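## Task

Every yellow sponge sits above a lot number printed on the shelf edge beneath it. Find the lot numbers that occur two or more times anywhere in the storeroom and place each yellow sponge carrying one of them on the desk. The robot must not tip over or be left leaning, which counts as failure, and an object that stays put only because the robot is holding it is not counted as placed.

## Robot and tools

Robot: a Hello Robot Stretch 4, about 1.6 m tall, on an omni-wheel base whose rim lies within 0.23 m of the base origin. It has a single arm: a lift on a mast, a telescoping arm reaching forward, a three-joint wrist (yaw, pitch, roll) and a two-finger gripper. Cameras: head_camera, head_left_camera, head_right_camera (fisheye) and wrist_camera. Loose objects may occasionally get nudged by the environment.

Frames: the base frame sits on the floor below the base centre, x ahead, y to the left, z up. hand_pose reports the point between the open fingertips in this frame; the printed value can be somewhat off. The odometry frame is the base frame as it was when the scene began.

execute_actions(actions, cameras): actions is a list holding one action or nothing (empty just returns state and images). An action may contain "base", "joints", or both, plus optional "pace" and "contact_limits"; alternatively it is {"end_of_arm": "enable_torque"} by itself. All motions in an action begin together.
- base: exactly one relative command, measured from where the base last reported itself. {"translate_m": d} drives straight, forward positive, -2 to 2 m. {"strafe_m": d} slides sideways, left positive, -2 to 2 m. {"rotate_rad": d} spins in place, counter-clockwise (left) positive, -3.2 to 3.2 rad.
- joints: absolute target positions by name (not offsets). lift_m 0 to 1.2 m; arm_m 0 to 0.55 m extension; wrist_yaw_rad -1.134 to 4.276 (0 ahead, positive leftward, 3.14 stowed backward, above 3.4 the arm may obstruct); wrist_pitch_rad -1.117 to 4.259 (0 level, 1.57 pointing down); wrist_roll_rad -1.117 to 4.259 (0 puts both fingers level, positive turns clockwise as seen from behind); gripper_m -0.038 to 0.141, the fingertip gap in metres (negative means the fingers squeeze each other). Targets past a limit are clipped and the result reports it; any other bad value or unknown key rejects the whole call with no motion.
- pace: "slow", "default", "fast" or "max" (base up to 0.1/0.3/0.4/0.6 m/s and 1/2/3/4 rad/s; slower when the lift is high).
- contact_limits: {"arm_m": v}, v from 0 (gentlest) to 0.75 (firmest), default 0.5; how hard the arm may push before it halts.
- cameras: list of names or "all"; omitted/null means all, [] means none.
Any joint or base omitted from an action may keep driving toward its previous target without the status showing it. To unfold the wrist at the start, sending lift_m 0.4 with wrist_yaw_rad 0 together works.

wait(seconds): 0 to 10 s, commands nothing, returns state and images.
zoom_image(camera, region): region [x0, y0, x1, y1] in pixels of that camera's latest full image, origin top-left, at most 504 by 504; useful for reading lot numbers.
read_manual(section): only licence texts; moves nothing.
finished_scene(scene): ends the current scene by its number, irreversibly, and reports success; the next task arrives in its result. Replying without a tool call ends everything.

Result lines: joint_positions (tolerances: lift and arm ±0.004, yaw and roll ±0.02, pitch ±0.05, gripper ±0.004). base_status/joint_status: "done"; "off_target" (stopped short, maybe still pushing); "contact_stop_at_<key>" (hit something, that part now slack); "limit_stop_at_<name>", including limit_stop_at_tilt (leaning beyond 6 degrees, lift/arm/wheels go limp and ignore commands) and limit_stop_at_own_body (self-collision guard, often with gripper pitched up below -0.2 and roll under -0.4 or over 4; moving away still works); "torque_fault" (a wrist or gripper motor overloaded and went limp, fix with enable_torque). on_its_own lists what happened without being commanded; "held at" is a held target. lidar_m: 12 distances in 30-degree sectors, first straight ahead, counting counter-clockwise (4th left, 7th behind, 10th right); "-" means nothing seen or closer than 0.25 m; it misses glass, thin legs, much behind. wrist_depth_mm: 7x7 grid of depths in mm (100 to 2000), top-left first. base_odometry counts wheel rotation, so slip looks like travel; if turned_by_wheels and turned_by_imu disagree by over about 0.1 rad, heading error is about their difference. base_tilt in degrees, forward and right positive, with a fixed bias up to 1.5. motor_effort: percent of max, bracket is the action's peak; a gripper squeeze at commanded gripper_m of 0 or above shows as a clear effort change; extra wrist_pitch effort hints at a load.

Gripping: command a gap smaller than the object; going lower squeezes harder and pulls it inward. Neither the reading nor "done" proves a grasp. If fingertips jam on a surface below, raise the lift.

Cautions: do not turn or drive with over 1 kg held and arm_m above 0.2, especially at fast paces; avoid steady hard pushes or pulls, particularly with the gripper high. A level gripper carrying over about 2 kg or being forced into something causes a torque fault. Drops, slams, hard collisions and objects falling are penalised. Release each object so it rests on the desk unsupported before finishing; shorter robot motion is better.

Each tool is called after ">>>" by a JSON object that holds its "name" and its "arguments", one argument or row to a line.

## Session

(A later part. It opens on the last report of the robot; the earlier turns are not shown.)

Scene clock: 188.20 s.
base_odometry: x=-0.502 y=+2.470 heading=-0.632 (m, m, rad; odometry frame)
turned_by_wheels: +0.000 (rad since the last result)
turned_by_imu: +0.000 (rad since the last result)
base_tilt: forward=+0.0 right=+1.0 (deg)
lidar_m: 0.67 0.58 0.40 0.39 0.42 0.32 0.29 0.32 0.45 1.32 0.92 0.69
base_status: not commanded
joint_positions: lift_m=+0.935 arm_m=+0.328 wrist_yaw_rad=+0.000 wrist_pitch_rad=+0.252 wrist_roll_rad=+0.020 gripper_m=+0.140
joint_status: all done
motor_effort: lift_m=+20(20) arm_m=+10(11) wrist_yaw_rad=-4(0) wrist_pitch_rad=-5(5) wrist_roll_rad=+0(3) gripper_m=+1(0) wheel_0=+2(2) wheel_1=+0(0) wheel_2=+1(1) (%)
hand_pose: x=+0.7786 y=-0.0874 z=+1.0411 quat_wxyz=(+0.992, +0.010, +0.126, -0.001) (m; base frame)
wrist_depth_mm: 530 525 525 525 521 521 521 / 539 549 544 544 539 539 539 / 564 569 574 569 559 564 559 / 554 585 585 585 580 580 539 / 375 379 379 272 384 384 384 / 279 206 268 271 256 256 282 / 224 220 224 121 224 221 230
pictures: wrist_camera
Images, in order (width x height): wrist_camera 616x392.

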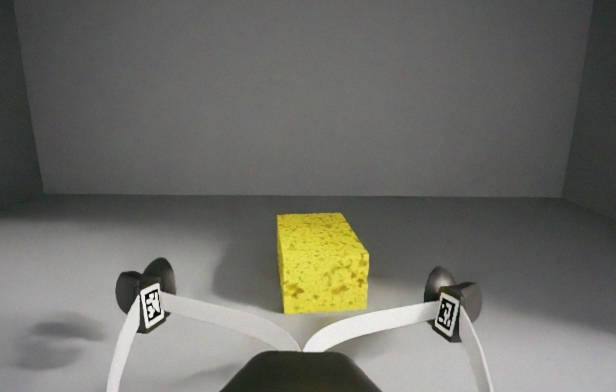

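>>> {"name": "execute_actions", "arguments": {
  "actions": [
    {"base":{"strafe_m":-0.012},"joints":{"lift_m":0.926,"arm_m":0.41}}
  ],
  "cameras": []
}}

>>> {"name": "execute_actions", "arguments": {
  "actions": [
    {"joints":{"gripper_m":0.015}}
  ],
  "cameras": ["wrist_camera"]
}}

>>> {"name": "execute_actions", "arguments": {
  "actions": [
    {"joints":{"lift_m":0.97,"arm_m":0.01},"pace":"fast"}
  ],
  "cameras": ["wrist_camera"]
}}

>>> {"name": "execute_actions", "arguments": {
  "actions": [
    {"base":{"strafe_m":-0.5},"joints":{"lift_m":0.25},"pace":"max"}
  ],
  "cameras": []
}}

>>> {"name": "execute_actions", "arguments": {
  "actions": [
    {"base":{"strafe_m":-2},"pace":"max"}
  ],
  "cameras": []
}}

>>> {"name": "execute_actions", "arguments": {
  "actions": [
    {"base":{"strafe_m":-1.25},"pace":"max"}
  ],
  "cameras": ["head_camera"]
}}

Scene clock: 199.90 s.
base_odometry: x=-0.509 y=+2.461 heading=-0.632 (m, m, rad; odometry frame)
turned_by_wheels: +0.000 (rad since the last result)
turned_by_imu: +0.000 (rad since the last result)
base_tilt: forward=-0.1 right=+1.0 (deg)
lidar_m: 0.67 0.57 0.42 0.39 0.42 0.32 0.30 0.32 0.46 1.32 0.94 0.67
base_status: done
joint_positions: lift_m=+0.926 arm_m=+0.408 wrist_yaw_rad=+0.000 wrist_pitch_rad=+0.252 wrist_roll_rad=+0.020 gripper_m=+0.140
joint_status: all done
motor_effort: lift_m=+15(22) arm_m=+10(9) wrist_yaw_rad=-2(3) wrist_pitch_rad=-6(5) wrist_roll_rad=+0(0) gripper_m=+0(2) wheel_0=+1(9) wheel_1=-1(8) wheel_2=+0(2) (%)
hand_pose: x=+0.8586 y=-0.0874 z=+1.0326 quat_wxyz=(+0.992, +0.010, +0.126, -0.001) (m; base frame)
wrist_depth_mm: 455 452 455 455 445 442 442 / 473 469 469 469 466 469 466 / 488 488 488 488 488 480 480 / 500 500 500 500 508 500 496 / 355 357 359 251 362 362 364 / 260 206 241 189 211 241 264 / 211 208 209 122 211 210 217
pictures: none
No camera images: the call's "cameras" was empty. Leave "cameras" out to get every camera's image.

Scene clock: 202.13 s.
base_odometry: x=-0.509 y=+2.461 heading=-0.632 (m, m, rad; odometry frame)
turned_by_wheels: +0.000 (rad since the last result)
turned_by_imu: +0.000 (rad since the last result)
base_tilt: forward=-0.1 right=+0.9 (deg)
lidar_m: 0.66 0.60 0.42 0.40 0.42 0.31 0.30 0.32 0.45 1.34 0.95 0.68
base_status: not commanded
joint_positions: lift_m=+0.926 arm_m=+0.408 wrist_yaw_rad=+0.000 wrist_pitch_rad=+0.252 wrist_roll_rad=+0.020 gripper_m=+0.015
joint_status: all done
motor_effort: lift_m=+15(15) arm_m=+10(10) wrist_yaw_rad=+0(0) wrist_pitch_rad=-5(6) wrist_roll_rad=+3(2) gripper_m=-14(18) wheel_0=+1(1) wheel_1=-1(1) wheel_2=+0(0) (%)
hand_pose: x=+0.8586 y=-0.0874 z=+1.0326 quat_wxyz=(+0.992, +0.010, +0.126, -0.001) (m; base frame)
wrist_depth_mm: 452 455 452 452 452 449 445 / 473 469 469 466 469 466 459 / 492 488 484 484 488 484 480 / 504 500 500 504 500 500 500 / 353 355 359 244 362 362 359 / 260 262 179 180 185 267 265 / 211 200 202 142 202 193 218
pictures: wrist_camera
Images, in order (width x height): wrist_camera 616x392.

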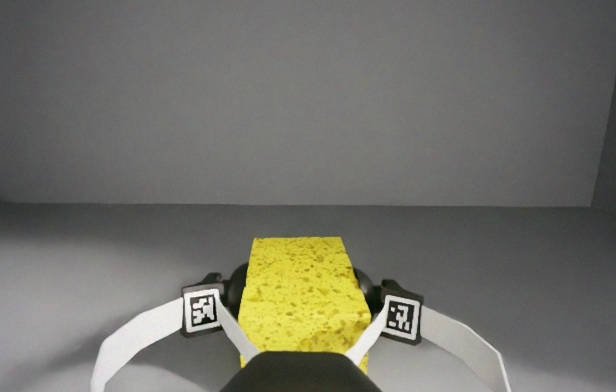

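Scene clock: 204.03 s.
base_odometry: x=-0.509 y=+2.461 heading=-0.632 (m, m, rad; odometry frame)
turned_by_wheels: +0.000 (rad since the last result)
turned_by_imu: +0.000 (rad since the last result)
base_tilt: forward=-0.1 right=+1.0 (deg)
lidar_m: 0.66 0.59 0.42 0.39 0.42 0.33 0.29 0.32 0.45 1.31 0.95 0.69
base_status: not commanded
joint_positions: lift_m=+0.970 arm_m=+0.012 wrist_yaw_rad=+0.000 wrist_pitch_rad=+0.252 wrist_roll_rad=+0.020 gripper_m=+0.015
joint_status: all done
motor_effort: lift_m=+21(21) arm_m=-10(10) wrist_yaw_rad=-1(2) wrist_pitch_rad=-7(6) wrist_roll_rad=+0(1) gripper_m=-15(18) wheel_0=+1(1) wheel_1=-1(1) wheel_2=+0(0) (%)
hand_pose: x=+0.4619 y=-0.0875 z=+1.0760 quat_wxyz=(+0.992, +0.010, +0.126, -0.001) (m; base frame)
wrist_depth_mm: 634 820 809 820 809 798 559 / 634 831 842 831 831 809 564 / 627 866 866 878 891 809 564 / 627 723 715 741 723 707 564 / 496 496 473 244 477 477 473 / 634 809 179 180 185 750 564 / 621 854 878 142 878 661 549
pictures: wrist_camera
Images, in order (width x height): wrist_camera 616x392.

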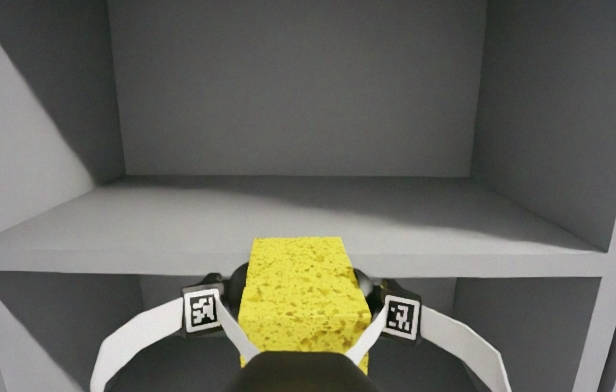

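Scene clock: 206.70 s.
base_odometry: x=-0.805 y=+2.057 heading=-0.632 (m, m, rad; odometry frame)
turned_by_wheels: +0.000 (rad since the last result)
turned_by_imu: -0.001 (rad since the last result)
base_tilt: forward=-0.1 right=+1.0 (deg)
lidar_m: 0.65 0.69 0.95 0.89 0.44 0.34 0.31 0.33 0.46 1.38 0.93 0.69
base_status: done
joint_positions: lift_m=+0.250 arm_m=+0.012 wrist_yaw_rad=+0.000 wrist_pitch_rad=+0.252 wrist_roll_rad=+0.020 gripper_m=+0.015
joint_status: all done
motor_effort: lift_m=+16(15) arm_m=-9(9) wrist_yaw_rad=-2(1) wrist_pitch_rad=-5(7) wrist_roll_rad=+2(1) gripper_m=-18(17) wheel_0=-1(10) wheel_1=+2(9) wheel_2=+0(0) (%)
hand_pose: x=+0.4619 y=-0.0874 z=+0.3564 quat_wxyz=(+0.992, +0.010, +0.126, -0.001) (m; base frame)
wrist_depth_mm: 496 399 394 392 394 394 473 / 854 842 445 449 831 820 820 / 878 854 449 842 866 878 866 / 904 917 559 891 878 904 891 / 917 946 459 244 931 917 917 / 683 683 179 180 185 691 683 / 554 525 525 142 530 508 554
pictures: none
No camera images: the call's "cameras" was empty. Leave "cameras" out to get every camera's image.

Scene clock: 211.50 s.
base_odometry: x=-1.987 y=+0.444 heading=-0.632 (m, m, rad; odometry frame)
turned_by_wheels: +0.000 (rad since the last result)
turned_by_imu: -0.004 (rad since the last result)
base_tilt: forward=-0.1 right=+1.1 (deg)
lidar_m: 0.62 0.66 0.94 1.37 0.52 0.37 0.34 0.36 0.50 1.50 0.88 0.65
base_status: done
joint_positions: lift_m=+0.250 arm_m=+0.012 wrist_yaw_rad=+0.000 wrist_pitch_rad=+0.252 wrist_roll_rad=+0.020 gripper_m=+0.015
joint_status: not commanded
motor_effort: lift_m=+16(17) arm_m=-10(9) wrist_yaw_rad=-2(1) wrist_pitch_rad=-6(6) wrist_roll_rad=+2(1) gripper_m=-16(18) wheel_0=-2(13) wheel_1=+2(14) wheel_2=+0(1) (%)
hand_pose: x=+0.4619 y=-0.0874 z=+0.3563 quat_wxyz=(+0.992, +0.010, +0.126, -0.001) (m; base frame)
wrist_depth_mm: 355 355 359 359 359 359 355 / 715 370 512 798 809 798 788 / 831 389 591 842 842 820 842 / 866 402 585 854 842 866 854 / 878 424 462 243 878 878 878 / 683 436 179 180 185 691 683 / 549 459 466 142 530 504 559
pictures: none
No camera images: the call's "cameras" was empty. Leave "cameras" out to get every camera's image.

Scene clock: 214.97 s.
base_odometry: x=-2.726 y=-0.564 heading=-0.632 (m, m, rad; odometry frame)
turned_by_wheels: +0.000 (rad since the last result)
turned_by_imu: -0.002 (rad since the last result)
base_tilt: forward=-0.1 right=+0.9 (deg)
lidar_m: 2.36 0.74 0.90 1.43 0.53 0.38 0.36 0.37 0.52 0.56 0.58 0.84
base_status: done
joint_positions: lift_m=+0.250 arm_m=+0.012 wrist_yaw_rad=+0.000 wrist_pitch_rad=+0.252 wrist_roll_rad=+0.020 gripper_m=+0.015
joint_status: not commanded
motor_effort: lift_m=+17(17) arm_m=-10(10) wrist_yaw_rad=+1(1) wrist_pitch_rad=-7(6) wrist_roll_rad=+0(1) gripper_m=-17(15) wheel_0=-1(13) wheel_1=+3(14) wheel_2=+0(0) (%)
hand_pose: x=+0.4619 y=-0.0874 z=+0.3563 quat_wxyz=(+0.992, +0.010, +0.126, -0.001) (m; base frame)
wrist_depth_mm: 723 - - - - 1042 732 / 723 - - - - 1060 723 / 723 - - - - 1060 723 / 723 1708 1708 1708 1618 1060 723 / 715 1118 1118 244 1138 1008 741 / 723 831 180 180 185 842 715 / 640 627 627 142 634 609 661
pictures: head_camera
Images, in order (width x height): head_camera 420x560.

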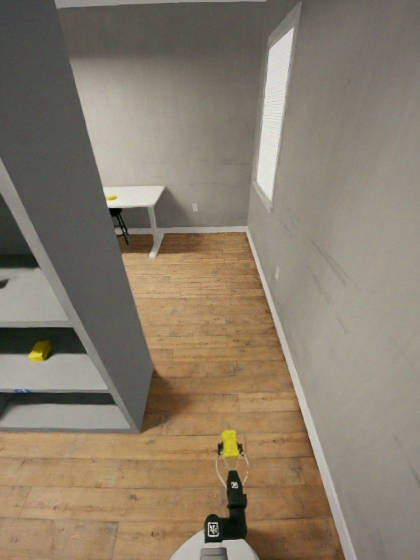

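>>> {"name": "execute_actions", "arguments": {
  "actions": [
    {"base":{"translate_m":2},"joints":{"lift_m":0.72},"pace":"max"}
  ],
  "cameras": []
}}

>>> {"name": "execute_actions", "arguments": {
  "actions": [
    {"base":{"rotate_rad":0.83},"joints":{"arm_m":0.5},"pace":"fast"}
  ],
  "cameras": ["head_camera","wrist_camera"]
}}

Scene clock: 225.67 s.
base_odometry: x=-1.113 y=-1.746 heading=-0.632 (m, m, rad; odometry frame)
turned_by_wheels: +0.000 (rad since the last result)
turned_by_imu: -0.009 (rad since the last result)
base_tilt: forward=-0.3 right=+0.9 (deg)
lidar_m: 1.36 0.82 0.82 3.50 1.27 1.02 2.36 0.85 0.58 0.56 0.57 0.79
base_status: done
joint_positions: lift_m=+0.720 arm_m=+0.012 wrist_yaw_rad=+0.000 wrist_pitch_rad=+0.252 wrist_roll_rad=+0.020 gripper_m=+0.015
joint_status: all done
motor_effort: lift_m=+20(23) arm_m=-9(9) wrist_yaw_rad=+1(1) wrist_pitch_rad=-7(6) wrist_roll_rad=+2(0) gripper_m=-14(17) wheel_0=+0(10) wheel_1=+1(8) wheel_2=+1(14) (%)
hand_pose: x=+0.4619 y=-0.0874 z=+0.8261 quat_wxyz=(+0.992, +0.010, +0.126, -0.001) (m; base frame)
wrist_depth_mm: 1025 1008 1025 1025 1042 1025 741 / 1060 1060 1060 1078 1078 1060 723 / 1098 1098 1118 1098 1118 1060 715 / 1160 1138 1098 1160 1138 1078 750 / 1205 1205 1205 244 1182 1060 741 / 1255 1255 179 180 185 991 750 / 1281 1205 1281 142 1229 866 741
pictures: none
No camera images: the call's "cameras" was empty. Leave "cameras" out to get every camera's image.

Scene clock: 227.77 s.
base_odometry: x=-1.113 y=-1.746 heading=+0.198 (m, m, rad; odometry frame)
turned_by_wheels: +0.830 (rad since the last result)
turned_by_imu: +0.842 (rad since the last result)
base_tilt: forward=-0.1 right=+1.0 (deg)
lidar_m: 0.87 1.29 1.66 1.02 0.99 1.13 0.66 0.57 0.58 0.66 1.31 1.07
base_status: done
joint_positions: lift_m=+0.720 arm_m=+0.498 wrist_yaw_rad=+0.000 wrist_pitch_rad=+0.252 wrist_roll_rad=+0.020 gripper_m=+0.015
joint_status: all done
motor_effort: lift_m=+20(20) arm_m=+10(12) wrist_yaw_rad=-1(3) wrist_pitch_rad=-6(6) wrist_roll_rad=+2(1) gripper_m=-16(18) wheel_0=+0(8) wheel_1=+0(11) wheel_2=+0(10) (%)
hand_pose: x=+0.9486 y=-0.0874 z=+0.8261 quat_wxyz=(+0.992, +0.010, +0.126, -0.001) (m; base frame)
wrist_depth_mm: - - 1464 1118 904 741 647 / - - 1537 1160 917 768 668 / - - 1397 1182 960 798 683 / 778 707 788 788 798 759 691 / 525 512 512 243 517 512 517 / 418 377 179 179 183 377 691 / 1229 286 289 142 289 276 741
pictures: head_camera, wrist_camera
Images, in order (width x height): head_camera 420x560, wrist_camera 616x392.

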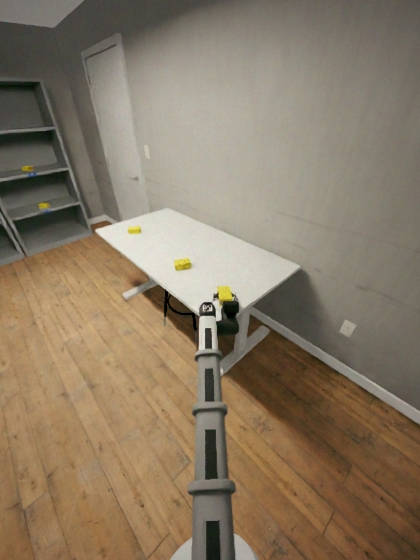

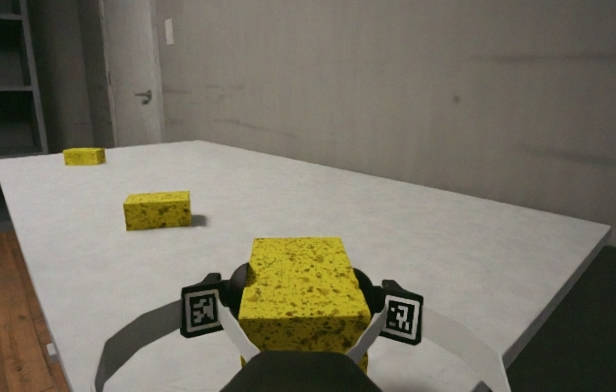

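>>> {"name": "execute_actions", "arguments": {
  "actions": [
    {"base":{"translate_m":0.12},"joints":{"lift_m":0.66,"arm_m":0.54}}
  ],
  "cameras": []
}}

>>> {"name": "execute_actions", "arguments": {
  "actions": [
    {"joints":{"gripper_m":0.1}}
  ],
  "cameras": []
}}

>>> {"name": "execute_actions", "arguments": {
  "actions": [
    {"joints":{"arm_m":0.35,"lift_m":0.72},"pace":"max"}
  ],
  "cameras": ["wrist_camera"]
}}

Scene clock: 233.40 s.
base_odometry: x=-0.995 y=-1.722 heading=+0.198 (m, m, rad; odometry frame)
turned_by_wheels: +0.000 (rad since the last result)
turned_by_imu: +0.000 (rad since the last result)
base_tilt: forward=-0.1 right=+1.1 (deg)
lidar_m: 0.76 1.15 1.81 1.09 1.03 1.29 0.75 0.66 0.64 0.77 1.26 0.90
base_status: done
joint_positions: lift_m=+0.660 arm_m=+0.538 wrist_yaw_rad=+0.000 wrist_pitch_rad=+0.252 wrist_roll_rad=+0.020 gripper_m=+0.015
joint_status: all done
motor_effort: lift_m=+15(18) arm_m=+10(11) wrist_yaw_rad=+0(1) wrist_pitch_rad=-6(4) wrist_roll_rad=+2(0) gripper_m=-15(15) wheel_0=+2(7) wheel_1=+3(6) wheel_2=+1(10) (%)
hand_pose: x=+0.9886 y=-0.0874 z=+0.7665 quat_wxyz=(+0.992, +0.010, +0.126, -0.001) (m; base frame)
wrist_depth_mm: - 1756 1229 960 788 647 574 / - 1808 1308 1008 798 668 585 / 991 1229 1229 1008 831 683 597 / 508 449 574 569 569 569 569 / 364 368 366 242 370 370 370 / 270 270 180 179 185 274 272 / 217 206 208 142 208 199 222
pictures: none
No camera images: the call's "cameras" was empty. Leave "cameras" out to get every camera's image.

Scene clock: 235.07 s.
base_odometry: x=-0.995 y=-1.722 heading=+0.198 (m, m, rad; odometry frame)
turned_by_wheels: +0.000 (rad since the last result)
turned_by_imu: +0.000 (rad since the last result)
base_tilt: forward=-0.2 right=+1.0 (deg)
lidar_m: 0.76 1.12 1.81 1.11 1.04 1.30 0.77 0.66 0.63 0.77 1.26 0.92
base_status: not commanded
joint_positions: lift_m=+0.660 arm_m=+0.538 wrist_yaw_rad=+0.000 wrist_pitch_rad=+0.252 wrist_roll_rad=+0.020 gripper_m=+0.100
joint_status: all done
motor_effort: lift_m=+14(14) arm_m=+10(10) wrist_yaw_rad=-3(3) wrist_pitch_rad=-6(6) wrist_roll_rad=+1(1) gripper_m=+1(17) wheel_0=+2(2) wheel_1=+3(3) wheel_2=+1(1) (%)
hand_pose: x=+0.9886 y=-0.0874 z=+0.7665 quat_wxyz=(+0.992, +0.010, +0.126, -0.001) (m; base frame)
wrist_depth_mm: - 1756 1255 960 778 661 569 / - 1863 1336 976 809 676 580 / 991 1205 1255 991 820 699 597 / 508 445 569 569 574 574 569 / 366 368 373 263 373 373 370 / 270 258 195 194 195 273 271 / 217 214 216 122 216 208 225
pictures: none
No camera images: the call's "cameras" was empty. Leave "cameras" out to get every camera's image.

Scene clock: 236.40 s.
base_odometry: x=-0.995 y=-1.722 heading=+0.198 (m, m, rad; odometry frame)
turned_by_wheels: +0.000 (rad since the last result)
turned_by_imu: +0.000 (rad since the last result)
base_tilt: forward=-0.1 right=+0.9 (deg)
lidar_m: 0.70 1.12 1.81 1.10 1.02 1.30 0.77 0.66 0.64 0.77 1.27 0.92
base_status: not commanded
joint_positions: lift_m=+0.720 arm_m=+0.352 wrist_yaw_rad=+0.000 wrist_pitch_rad=+0.252 wrist_roll_rad=+0.020 gripper_m=+0.100
joint_status: all done
motor_effort: lift_m=+20(25) arm_m=-10(10) wrist_yaw_rad=+1(2) wrist_pitch_rad=-6(7) wrist_roll_rad=+0(1) gripper_m=+1(1) wheel_0=+2(2) wheel_1=+3(3) wheel_2=+1(0) (%)
hand_pose: x=+0.8020 y=-0.0874 z=+0.8261 quat_wxyz=(+0.992, +0.010, +0.126, -0.001) (m; base frame)
wrist_depth_mm: - - 1464 1138 904 768 668 / - - 1537 1182 946 788 676 / - - 1430 1182 960 798 691 / 778 788 798 798 798 778 699 / 569 504 517 452 517 521 554 / 1430 359 211 384 196 382 750 / 1281 298 301 122 303 336 759
pictures: wrist_camera
Images, in order (width x height): wrist_camera 616x392.

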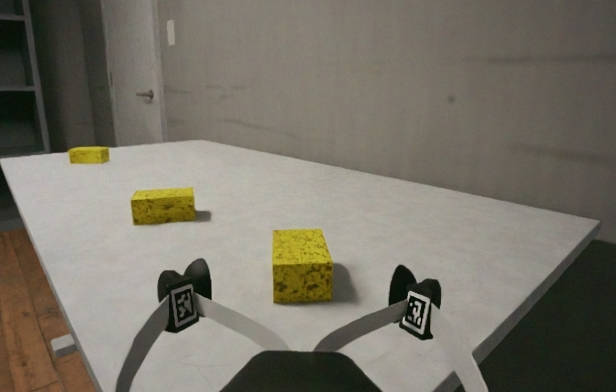

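>>> {"name": "finished_scene", "arguments": {
  "scene": 1
}}

The scene is finished: the task was done.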